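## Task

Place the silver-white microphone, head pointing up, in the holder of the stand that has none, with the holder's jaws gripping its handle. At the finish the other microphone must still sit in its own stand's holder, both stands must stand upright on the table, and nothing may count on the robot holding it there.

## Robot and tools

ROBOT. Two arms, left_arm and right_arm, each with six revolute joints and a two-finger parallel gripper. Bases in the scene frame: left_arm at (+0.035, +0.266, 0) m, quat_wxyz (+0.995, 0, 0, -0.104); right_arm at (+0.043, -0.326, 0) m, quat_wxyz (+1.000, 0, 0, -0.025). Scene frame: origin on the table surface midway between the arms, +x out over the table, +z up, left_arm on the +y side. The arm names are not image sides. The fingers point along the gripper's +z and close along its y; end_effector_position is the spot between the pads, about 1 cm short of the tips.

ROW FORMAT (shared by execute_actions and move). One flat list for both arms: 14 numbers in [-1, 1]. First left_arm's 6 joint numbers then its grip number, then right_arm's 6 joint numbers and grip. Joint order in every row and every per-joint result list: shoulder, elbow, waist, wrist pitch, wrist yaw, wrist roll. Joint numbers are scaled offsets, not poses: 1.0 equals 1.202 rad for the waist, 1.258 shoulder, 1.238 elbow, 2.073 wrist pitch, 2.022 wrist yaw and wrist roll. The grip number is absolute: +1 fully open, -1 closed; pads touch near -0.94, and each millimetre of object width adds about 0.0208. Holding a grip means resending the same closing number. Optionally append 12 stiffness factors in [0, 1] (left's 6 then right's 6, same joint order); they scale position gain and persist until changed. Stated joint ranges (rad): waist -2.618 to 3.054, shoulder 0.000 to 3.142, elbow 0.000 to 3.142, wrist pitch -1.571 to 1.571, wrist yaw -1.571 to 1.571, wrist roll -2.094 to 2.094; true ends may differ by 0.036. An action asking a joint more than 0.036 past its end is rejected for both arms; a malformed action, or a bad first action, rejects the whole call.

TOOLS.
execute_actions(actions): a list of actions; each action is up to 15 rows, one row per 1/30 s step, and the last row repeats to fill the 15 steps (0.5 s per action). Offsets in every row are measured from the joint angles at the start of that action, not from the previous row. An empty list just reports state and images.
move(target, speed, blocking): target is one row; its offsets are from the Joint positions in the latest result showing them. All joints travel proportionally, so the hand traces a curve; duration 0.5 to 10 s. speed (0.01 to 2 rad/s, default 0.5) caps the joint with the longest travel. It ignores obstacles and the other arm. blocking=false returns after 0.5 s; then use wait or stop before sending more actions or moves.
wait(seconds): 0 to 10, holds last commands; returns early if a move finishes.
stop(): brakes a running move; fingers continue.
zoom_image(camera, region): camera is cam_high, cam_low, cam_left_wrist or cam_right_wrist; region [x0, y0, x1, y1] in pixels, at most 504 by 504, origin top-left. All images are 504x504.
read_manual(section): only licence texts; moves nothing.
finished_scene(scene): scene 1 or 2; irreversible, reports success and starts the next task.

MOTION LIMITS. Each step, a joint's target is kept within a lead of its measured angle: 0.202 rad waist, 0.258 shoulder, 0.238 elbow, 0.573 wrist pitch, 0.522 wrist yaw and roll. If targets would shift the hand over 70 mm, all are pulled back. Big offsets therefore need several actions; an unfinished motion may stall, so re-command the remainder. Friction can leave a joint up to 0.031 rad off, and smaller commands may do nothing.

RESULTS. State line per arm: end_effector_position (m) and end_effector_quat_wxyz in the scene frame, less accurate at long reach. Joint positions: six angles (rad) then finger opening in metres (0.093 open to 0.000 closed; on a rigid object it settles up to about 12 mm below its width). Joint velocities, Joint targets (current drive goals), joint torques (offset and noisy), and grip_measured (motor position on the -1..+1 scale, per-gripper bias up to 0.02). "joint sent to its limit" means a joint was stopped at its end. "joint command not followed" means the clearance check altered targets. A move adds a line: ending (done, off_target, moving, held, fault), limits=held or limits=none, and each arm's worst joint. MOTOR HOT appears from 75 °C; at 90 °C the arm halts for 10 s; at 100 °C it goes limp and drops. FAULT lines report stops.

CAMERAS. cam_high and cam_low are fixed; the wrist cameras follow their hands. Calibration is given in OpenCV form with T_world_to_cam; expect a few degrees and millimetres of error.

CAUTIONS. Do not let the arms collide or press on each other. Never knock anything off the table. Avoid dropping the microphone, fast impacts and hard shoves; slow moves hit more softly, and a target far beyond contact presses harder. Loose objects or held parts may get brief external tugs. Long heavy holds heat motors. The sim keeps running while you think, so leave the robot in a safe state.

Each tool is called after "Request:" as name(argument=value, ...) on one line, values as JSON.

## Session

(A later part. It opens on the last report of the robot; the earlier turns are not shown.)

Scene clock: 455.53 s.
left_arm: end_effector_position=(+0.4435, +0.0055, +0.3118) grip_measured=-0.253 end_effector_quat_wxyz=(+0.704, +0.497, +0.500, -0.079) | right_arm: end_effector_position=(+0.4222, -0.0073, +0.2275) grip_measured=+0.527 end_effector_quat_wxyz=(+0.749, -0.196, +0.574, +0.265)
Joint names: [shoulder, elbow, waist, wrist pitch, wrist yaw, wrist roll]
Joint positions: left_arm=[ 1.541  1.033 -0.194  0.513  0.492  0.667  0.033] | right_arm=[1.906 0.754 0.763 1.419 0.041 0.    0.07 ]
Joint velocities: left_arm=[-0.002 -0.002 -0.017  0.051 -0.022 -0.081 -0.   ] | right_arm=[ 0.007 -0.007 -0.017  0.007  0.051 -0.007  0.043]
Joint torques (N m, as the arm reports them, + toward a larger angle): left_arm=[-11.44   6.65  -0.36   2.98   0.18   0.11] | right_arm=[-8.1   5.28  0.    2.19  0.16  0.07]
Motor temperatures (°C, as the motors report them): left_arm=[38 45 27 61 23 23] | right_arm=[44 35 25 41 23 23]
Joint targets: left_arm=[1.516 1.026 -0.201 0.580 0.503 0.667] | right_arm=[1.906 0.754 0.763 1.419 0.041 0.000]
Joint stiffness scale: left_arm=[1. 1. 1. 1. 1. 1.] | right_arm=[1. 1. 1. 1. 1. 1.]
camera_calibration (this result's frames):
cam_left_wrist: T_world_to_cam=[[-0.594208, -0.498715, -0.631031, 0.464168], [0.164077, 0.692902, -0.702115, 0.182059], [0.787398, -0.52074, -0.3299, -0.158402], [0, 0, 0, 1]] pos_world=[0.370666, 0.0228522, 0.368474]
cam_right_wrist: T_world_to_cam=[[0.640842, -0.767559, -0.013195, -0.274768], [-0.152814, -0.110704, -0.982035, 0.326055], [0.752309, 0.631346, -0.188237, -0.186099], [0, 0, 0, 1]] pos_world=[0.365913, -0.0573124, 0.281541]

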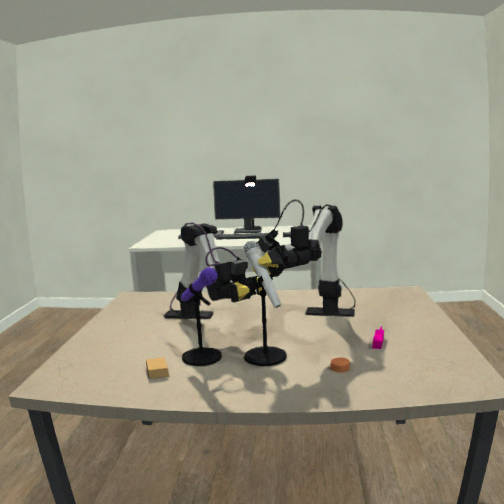

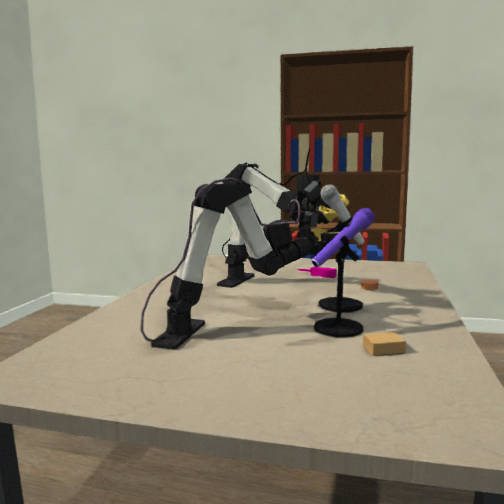

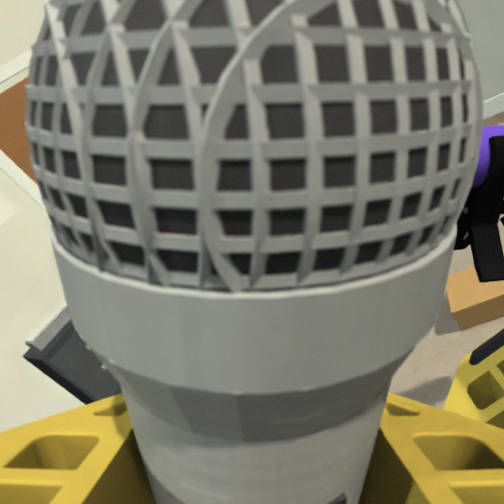

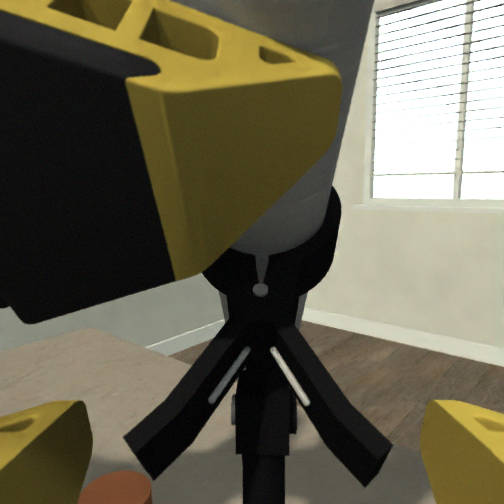

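Request:
execute_actions(actions=[[[-0.019,-0.006,-0.005,0.031,0,0,-0.5,-0.012,-0.016,0,0.002,0,0,0.6],[-0.018,-0.005,-0.005,0.029,0,0,-0.5,-0.018,-0.025,0,0.003,0,0,0.6],[-0.016,-0.005,-0.004,0.027,0,0,-0.5,-0.024,-0.034,0,0.005,0,0,0.6],[-0.015,-0.004,-0.004,0.025,0,0,-0.5,-0.030,-0.043,0,0.006,0,0,0.6],[-0.014,-0.004,-0.003,0.023,0,0,-0.5,-0.036,-0.052,0,0.008,0,0,0.6],[-0.012,-0.003,-0.003,0.021,0,0,-0.5,-0.042,-0.061,0,0.009,0,0,0.6],[-0.011,-0.003,-0.002,0.019,0,0,-0.5,-0.048,-0.070,0,0.011,0,0,0.6],[-0.010,-0.002,-0.002,0.017,0,0,-0.5,-0.054,-0.079,0,0.012,0,0,0.6],[-0.008,-0.002,-0.001,0.015,0,0,-0.45,-0.060,-0.088,0,0.014,0,0,0.6],[-0.007,-0.001,-0.001,0.013,0,0,-0.4,-0.066,-0.097,0,0.015,0,0,0.6],[-0.006,-0.001,0,0.011,0,0,-0.35,-0.072,-0.106,0,0.017,0,0,0.6],[-0.004,0,0,0.009,0,0,-0.3,-0.078,-0.115,0,0.018,0,0,0.6],[-0.003,0,0,0.007,0,0,-0.27,-0.084,-0.124,0,0.020,0,0,0.6],[-0.001,0,0,0.005,0,0,-0.25,-0.090,-0.133,0,0.021,0,0,0.6],[0,0,0,0.004,0,0,-0.23,-0.096,-0.142,0,0.023,0,0,0.6]],[[0,0,0,0.003,0,0,-0.21,-0.030,-0.036,0,0.010,0,0,0.6],[0,0,0,0.003,0,0,-0.19,-0.036,-0.045,0,0.011,0,0,0.6],[0,0,0,0.003,0,0,-0.17,-0.042,-0.054,0,0.012,0,0,0.6],[0,0,0,0.003,0,0,-0.15,-0.048,-0.063,0,0.013,0,0,0.6],[0,0,0,0.003,0,0,-0.13,-0.054,-0.072,0,0.014,0,0,0.6],[0,0,0,0.003,0,0,-0.11,-0.060,-0.081,0,0.015,0,0,0.6],[0,0,0,0.003,0,0,-0.09,-0.066,-0.090,0,0.016,0,0,0.6],[0,0,0,0.003,0,0,-0.07,-0.072,-0.099,0,0.017,0,0,0.6],[0,0,0,0.003,0,0,-0.04,-0.078,-0.108,0,0.018,0,0,0.6],[0,0,0,0.003,0,0,0.0,-0.084,-0.117,0,0.019,0,0,0.6],[0,0,0,0.003,0,0,0.05,-0.090,-0.126,0,0.020,0,0,0.6],[0,0,0,0.003,0,0,0.1,-0.096,-0.135,0,0.021,0,0,0.6],[0,0,0,0.003,0,0,0.16,-0.102,-0.144,0,0.022,0,0,0.6],[0,0,0,0.003,0,0,0.22,-0.108,-0.153,0,0.023,0,0,0.6],[0,0,0,0.003,0,0,0.3,-0.112,-0.160,0,0.024,0,0,0.6]]])

Scene clock: 464.70 s.
left_arm: end_effector_position=(+0.4444, +0.0062, +0.3102) grip_measured=+0.265 end_effector_quat_wxyz=(+0.702, +0.496, +0.505, -0.078) | right_arm: end_effector_position=(+0.3706, -0.0519, +0.2217) grip_measured=+0.598 end_effector_quat_wxyz=(+0.742, -0.200, +0.584, +0.263)
Joint names: [shoulder, elbow, waist, wrist pitch, wrist yaw, wrist roll]
Joint positions: left_arm=[ 1.541  1.033 -0.194  0.506  0.486  0.667  0.058] | right_arm=[1.701 0.465 0.763 1.477 0.041 0.    0.074]
Joint velocities: left_arm=[ 0.007 -0.007 -0.002 -0.051 -0.037  0.051  0.069] | right_arm=[-0.208 -0.305 -0.022  0.051  0.081  0.007 -0.   ]
Joint torques (N m, as the arm reports them, + toward a larger angle): left_arm=[-9.    7.17  0.13  2.36  0.07  0.12] | right_arm=[-7.14  3.11  0.13  2.33  0.14  0.04]
Motor temperatures (°C, as the motors report them): left_arm=[39 44 27 61 23 23] | right_arm=[44 35 25 41 23 23]
Joint targets: left_arm=[1.541 1.033 -0.194 0.514 0.486 0.667] | right_arm=[1.673 0.424 0.763 1.494 0.041 0.000]
Joint stiffness scale: left_arm=[1. 1. 1. 1. 1. 1.] | right_arm=[1. 1. 1. 1. 1. 1.]
camera_calibration (this result's frames):
cam_left_wrist: T_world_to_cam=[[-0.59517, -0.500792, -0.628475, 0.463645], [0.154891, 0.695919, -0.701217, 0.184096], [0.788531, -0.514688, -0.336622, -0.157704], [0, 0, 0, 1]] pos_world=[0.371787, 0.0229053, 0.367394]
cam_right_wrist: T_world_to_cam=[[0.640591, -0.767776, -0.0127664, -0.275991], [-0.171763, -0.127066, -0.976909, 0.312548], [0.748425, 0.627992, -0.213273, -0.113375], [0, 0, 0, 1]] pos_world=[0.315334, -0.100986, 0.277627]

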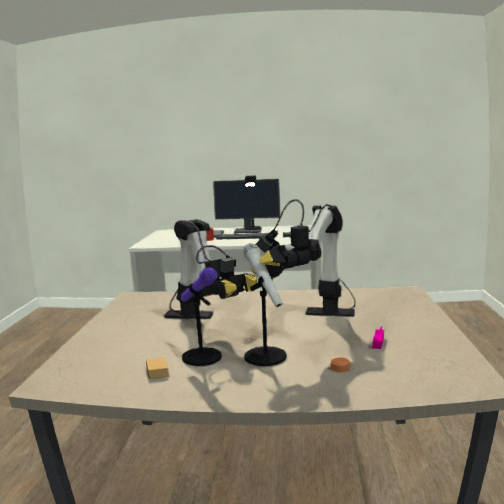

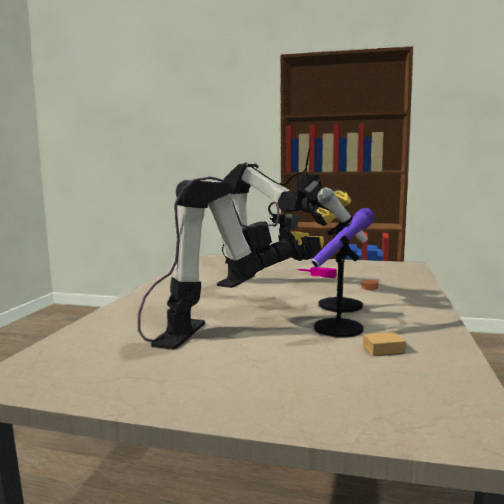

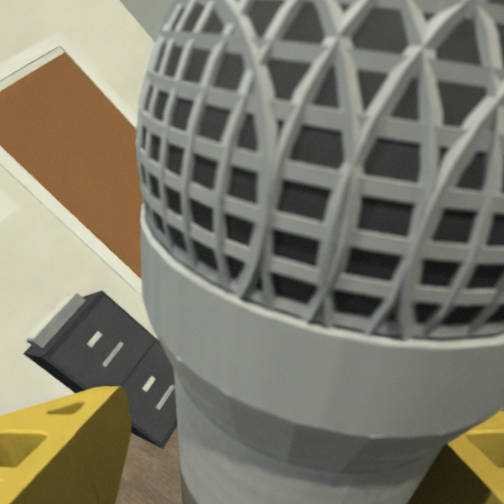

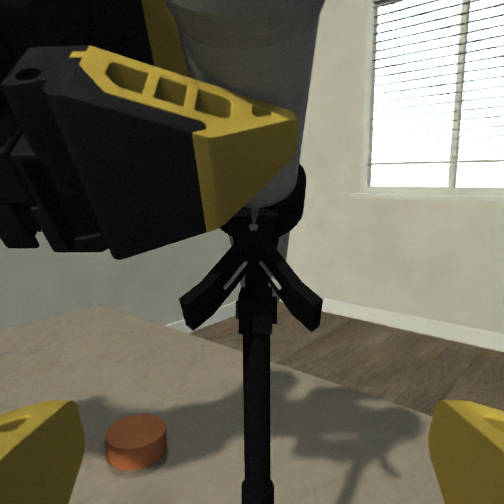

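Request:
wait(seconds=0.3)

Request:
zoom_image(camera="cam_low", region=[280, 170, 400, 290])

Request:
zoom_image(camera="cam_high", region=[200, 225, 320, 375])

Scene clock: 467.37 s.
left_arm: end_effector_position=(+0.4444, +0.0062, +0.3103) grip_measured=+0.298 end_effector_quat_wxyz=(+0.702, +0.496, +0.504, -0.078) | right_arm: end_effector_position=(+0.3676, -0.0545, +0.2219) grip_measured=+0.598 end_effector_quat_wxyz=(+0.743, -0.199, +0.583, +0.263)
Joint names: [shoulder, elbow, waist, wrist pitch, wrist yaw, wrist roll]
Joint positions: left_arm=[ 1.541  1.033 -0.194  0.506  0.486  0.667  0.06 ] | right_arm=[1.691 0.45  0.763 1.485 0.041 0.    0.074]
Joint velocities: left_arm=[ 0.012  0.007  0.007 -0.007  0.022  0.066  0.   ] | right_arm=[-0.002 -0.007  0.007 -0.066  0.007 -0.037  0.   ]
Joint torques (N m, as the arm reports them, + toward a larger angle): left_arm=[-9.06  7.16  0.14  2.34  0.07  0.12] | right_arm=[-7.11  2.98  0.09  2.33  0.15  0.05]
Motor temperatures (°C, as the motors report them): left_arm=[38 44 27 61 23 23] | right_arm=[44 35 25 41 23 23]
Joint targets: left_arm=[1.541 1.033 -0.194 0.514 0.486 0.667] | right_arm=[1.673 0.424 0.763 1.495 0.041 0.000]
Joint stiffness scale: left_arm=[1. 1. 1. 1. 1. 1.] | right_arm=[1. 1. 1. 1. 1. 1.]
wait: 0.30 s; at rest from the start
camera_calibration (this result's frames):
cam_left_wrist: T_world_to_cam=[[-0.594949, -0.500886, -0.628609, 0.463643], [0.155137, 0.695815, -0.701266, 0.184063], [0.788649, -0.514739, -0.336268, -0.157837], [0, 0, 0, 1]] pos_world=[0.371767, 0.0229138, 0.367451]
cam_right_wrist: T_world_to_cam=[[0.640617, -0.767754, -0.0128116, -0.276054], [-0.169788, -0.12536, -0.977475, 0.311363], [0.748854, 0.628362, -0.210663, -0.11018], [0, 0, 0, 1]] pos_world=[0.312219, -0.103676, 0.277602]

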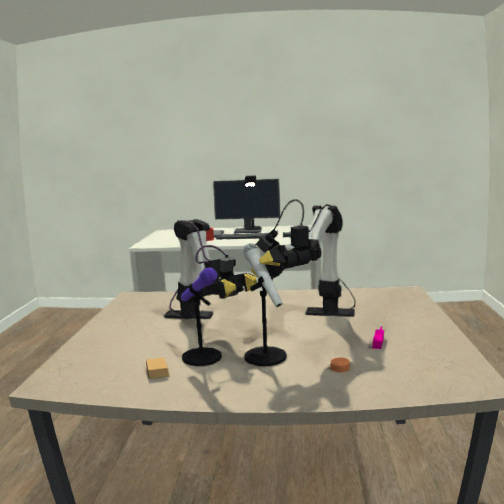

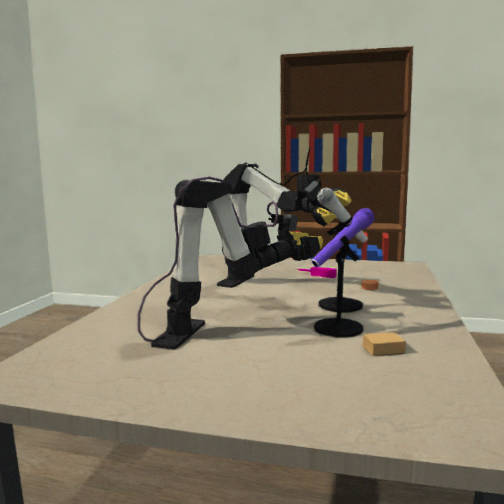

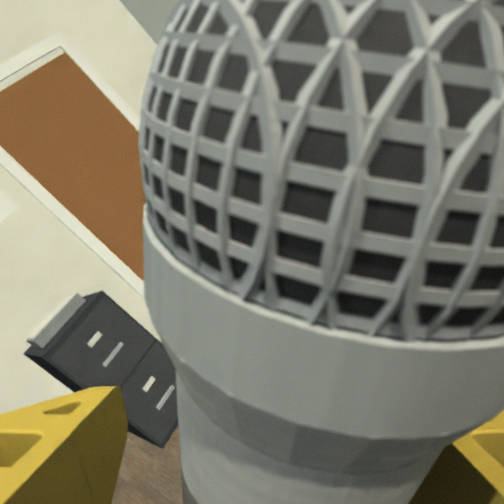

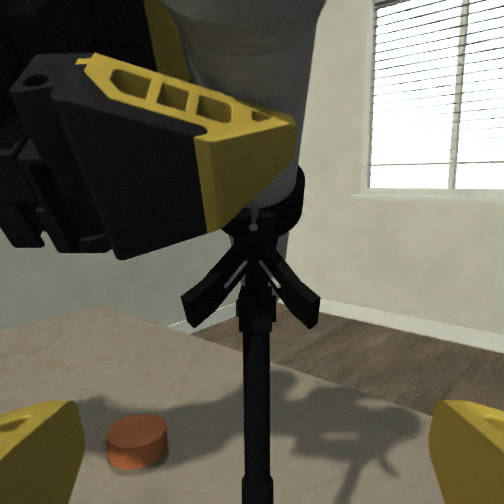

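Region (280, 170, 400, 290) of cam_low's 504x504 image, scaled by 4.200, with more detail than that image has.

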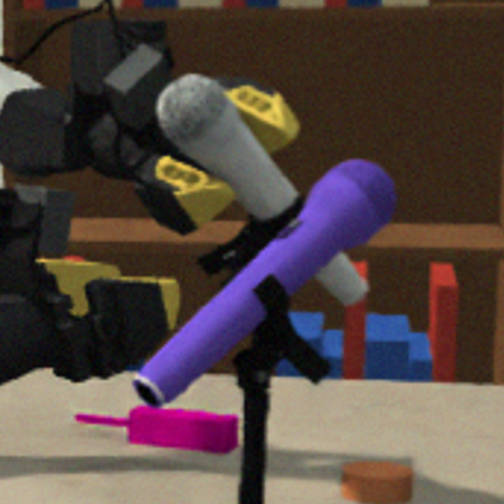

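Region (200, 225, 320, 375) of cam_high's 504x504 image, scaled by 3.360, with more detail than that image has; it fills the left 403 columns of this view, and the rest is white.

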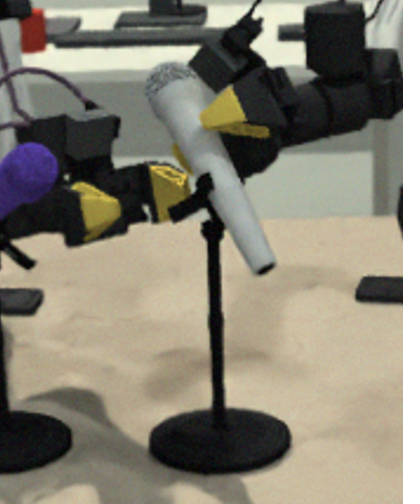

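Request:
execute_actions(actions=[[[0,0,0,0.003,0,0,0.32,0,0,0,0,0,0,0.6],[0,0,0,0.003,0,0,0.34,0,0,0,0,0,0,0.6],[0,0,0,0.003,0,0,0.36,0,0,0,0,0,0,0.6],[0,0,0,0.003,0,0,0.38,0,0,0,0,0,0,0.6],[0,0,0,0.003,0,0,0.40,0,0,0,0,0,0,0.6],[0,0,0,0.003,0,0,0.42,0,0,0,0,0,0,0.6],[0,0,0,0.003,0,0,0.44,0,0,0,0,0,0,0.6],[0,0,0,0.003,0,0,0.46,0,0,0,0,0,0,0.6],[0,0,0,0.003,0,0,0.48,0,0,0,0,0,0,0.6],[0,0,0,0.003,0,0,0.50,0,0,0,0,0,0,0.6],[0,0,0,0.003,0,0,0.52,0,0,0,0,0,0,0.6],[0,0,0,0.003,0,0,0.54,0,0,0,0,0,0,0.6],[0,0,0,0.003,0,0,0.56,0,0,0,0,0,0,0.6],[0,0,0,0.003,0,0,0.58,0,0,0,0,0,0,0.6],[0,0,0,0.003,0,0,0.60,0,0,0,0,0,0,0.6]]])

Scene clock: 470.83 s.
left_arm: end_effector_position=(+0.4444, +0.0062, +0.3103) grip_measured=+0.590 end_effector_quat_wxyz=(+0.702, +0.496, +0.504, -0.078) | right_arm: end_effector_position=(+0.3676, -0.0545, +0.2219) grip_measured=+0.598 end_effector_quat_wxyz=(+0.743, -0.199, +0.583, +0.263)
Joint names: [shoulder, elbow, waist, wrist pitch, wrist yaw, wrist roll]
Joint positions: left_arm=[ 1.541  1.033 -0.194  0.506  0.486  0.667  0.074] | right_arm=[1.691 0.45  0.763 1.485 0.041 0.    0.074]
Joint velocities: left_arm=[ 0.002 -0.002  0.017  0.022 -0.081  0.007  0.016] | right_arm=[-0.002 -0.002 -0.022 -0.037  0.022  0.007  0.001]
Joint torques (N m, as the arm reports them, + toward a larger angle): left_arm=[-9.06  7.18  0.12  2.33  0.07  0.11] | right_arm=[-5.97  4.74  0.02  2.21  0.17  0.05]
Motor temperatures (°C, as the motors report them): left_arm=[38 44 27 60 23 23] | right_arm=[43 34 25 42 23 23]
Joint targets: left_arm=[1.541 1.033 -0.194 0.512 0.486 0.667] | right_arm=[1.691 0.450 0.763 1.485 0.041 0.000]
Joint stiffness scale: left_arm=[1. 1. 1. 1. 1. 1.] | right_arm=[1. 1. 1. 1. 1. 1.]
camera_calibration (this result's frames):
cam_left_wrist: T_world_to_cam=[[-0.594949, -0.500886, -0.628609, 0.463643], [0.155137, 0.695815, -0.701266, 0.184063], [0.788649, -0.514739, -0.336268, -0.157837], [0, 0, 0, 1]] pos_world=[0.371767, 0.0229138, 0.367451]
cam_right_wrist: T_world_to_cam=[[0.640617, -0.767754, -0.0128116, -0.276054], [-0.169788, -0.12536, -0.977475, 0.311363], [0.748854, 0.628362, -0.210663, -0.11018], [0, 0, 0, 1]] pos_world=[0.312219, -0.103676, 0.277602]

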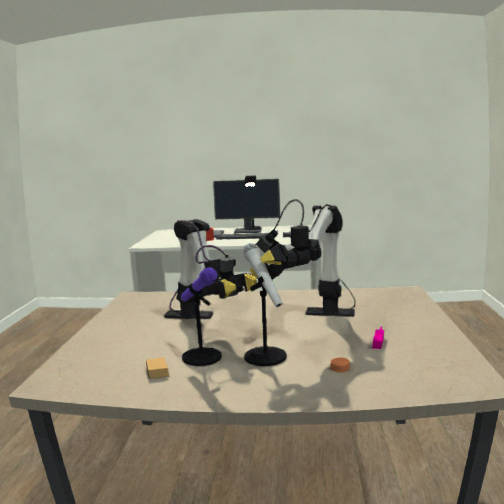

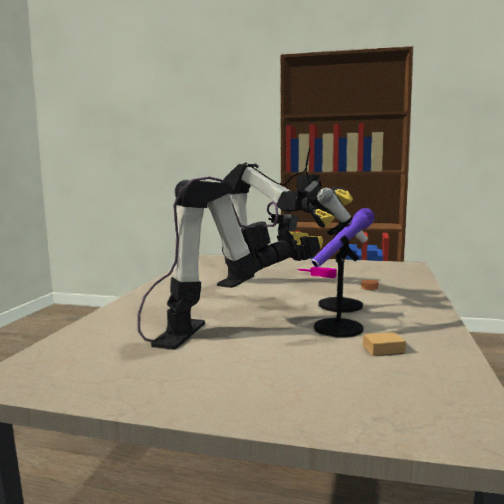

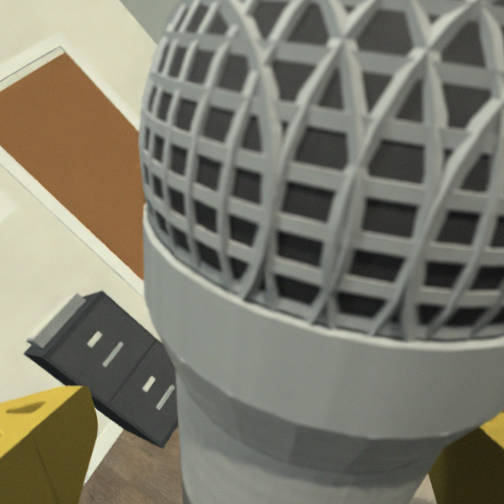

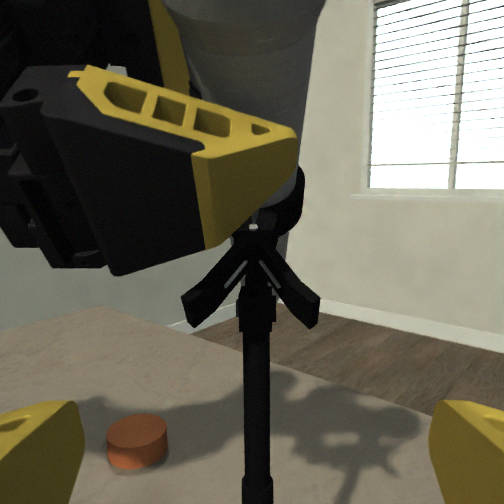

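Request:
move(target=[-0.2055,-0.180,0.109,-0.022,0.065,0,0.75,0,0,0,0,0,0,0.6], speed=0.3)

Scene clock: 476.87 s.
left_arm: end_effector_position=(+0.3991, +0.0597, +0.3157) grip_measured=+0.748 end_effector_quat_wxyz=(+0.708, +0.496, +0.498, -0.076) | right_arm: end_effector_position=(+0.3676, -0.0545, +0.2219) grip_measured=+0.598 end_effector_quat_wxyz=(+0.743, -0.199, +0.583, +0.263)
Joint names: [shoulder, elbow, waist, wrist pitch, wrist yaw, wrist roll]
Joint positions: left_arm=[ 1.298  0.836 -0.075  0.478  0.607  0.667  0.081] | right_arm=[1.691 0.45  0.763 1.485 0.041 0.    0.074]
Joint velocities: left_arm=[ 0.007 -0.007  0.002  0.007  0.051  0.051 -0.   ] | right_arm=[ 0.007  0.022 -0.002  0.022 -0.037  0.022 -0.   ]
Joint torques (N m, as the arm reports them, + toward a larger angle): left_arm=[-7.73  5.32  0.93  2.    0.17  0.11] | right_arm=[-6.01  4.9   0.12  2.22  0.14  0.04]
Motor temperatures (°C, as the motors report them): left_arm=[38 44 27 59 23 23] | right_arm=[43 34 25 42 23 23]
Joint targets: left_arm=[1.283 0.811 -0.063 0.461 0.617 0.667] | right_arm=[1.691 0.450 0.763 1.485 0.041 0.000]
Joint stiffness scale: left_arm=[1. 1. 1. 1. 1. 1.] | right_arm=[1. 1. 1. 1. 1. 1.]
move: off_target (left_arm); limits=none; left_arm: farthest joint: the elbow, 0.026 radians from its target (0.223 radians at the start); right_arm: farthest joint: the waist, 0.000 radians from its target (0.000 radians at the start)
camera_calibration (this result's frames):
cam_left_wrist: T_world_to_cam=[[-0.585673, -0.50251, -0.63598, 0.465642], [0.168772, 0.691829, -0.702061, 0.152681], [0.792782, -0.518514, -0.320376, -0.0992278], [0, 0, 0, 1]] pos_world=[0.325612, 0.0769097, 0.37154]
cam_right_wrist: T_world_to_cam=[[0.640617, -0.767754, -0.0128116, -0.276054], [-0.169788, -0.12536, -0.977475, 0.311363], [0.748854, 0.628362, -0.210663, -0.11018], [0, 0, 0, 1]] pos_world=[0.312219, -0.103676, 0.277602]

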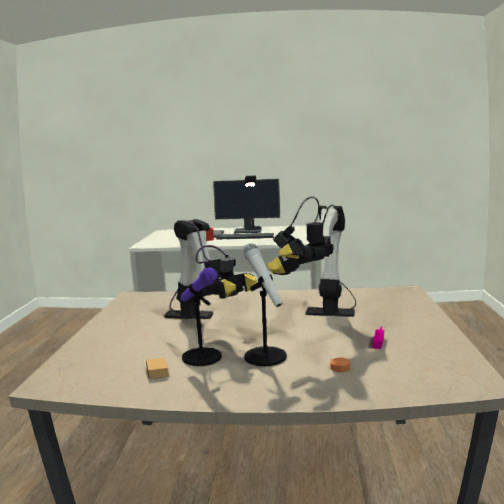

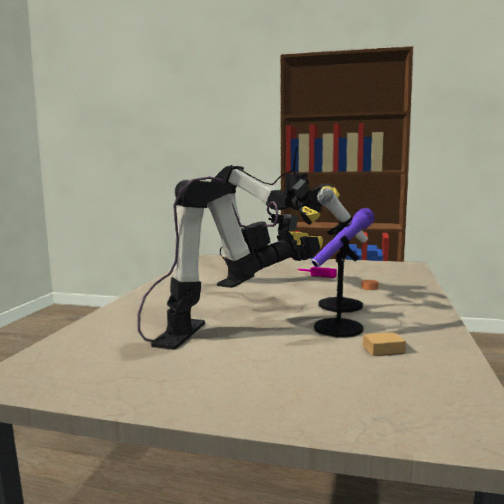

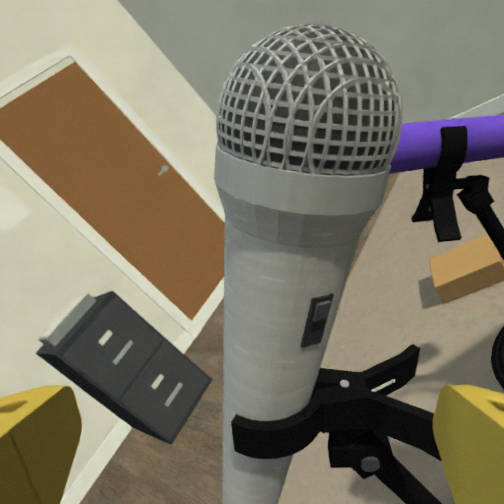

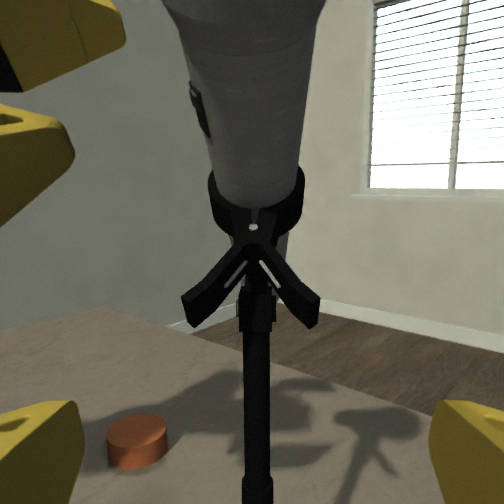

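Request:
zoom_image(camera="cam_left_wrist", region=[190, 280, 450, 504])

Request:
zoom_image(camera="cam_right_wrist", region=[160, 120, 360, 320])

Request:
zoom_image(camera="cam_high", region=[170, 230, 310, 370])

Region (190, 280, 450, 504) of cam_left_wrist's 504x504 image, scaled by 1.938, with more detail than that image has; it fills the top 434 rows of this view, and the rest is white.

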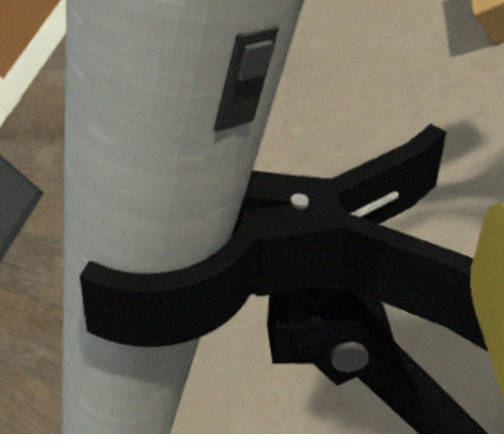

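Region (160, 120, 360, 320) of cam_right_wrist's 504x504 image, scaled by 2.520, with more detail than that image has.

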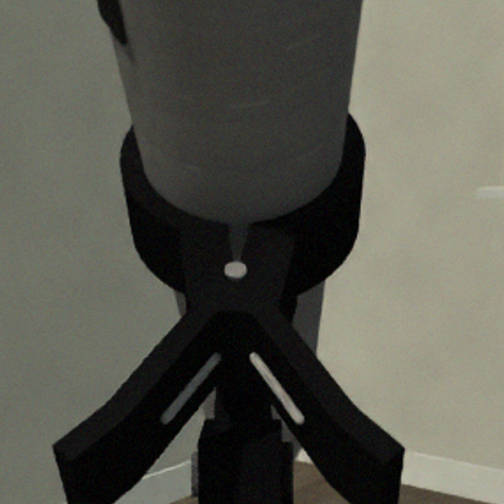

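Region (170, 230, 310, 370) of cam_high's 504x504 image, scaled by 3.600, with more detail than that image has.

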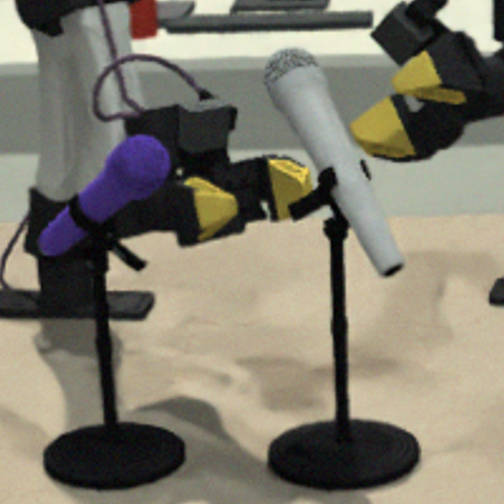

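Request:
zoom_image(camera="cam_left_wrist", region=[374, 90, 504, 260])

Request:
zoom_image(camera="cam_low", region=[300, 175, 390, 275])

Region (374, 90, 504, 260) of cam_left_wrist's 504x504 image, scaled by 2.965, with more detail than that image has; it fills the left 385 columns of this view, and the rest is white.

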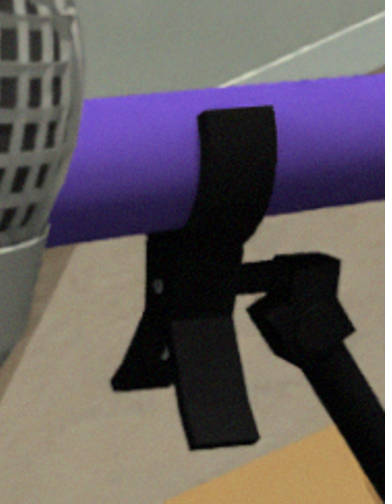

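Region (300, 175, 390, 275) of cam_low's 504x504 image, scaled by 5.040, with more detail than that image has; it fills the left 454 columns of this view, and the rest is white.

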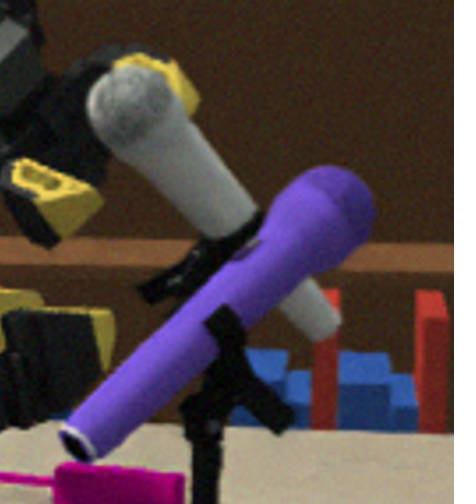

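Request:
finished_scene(scene=1)

The scene is finished: the task was done.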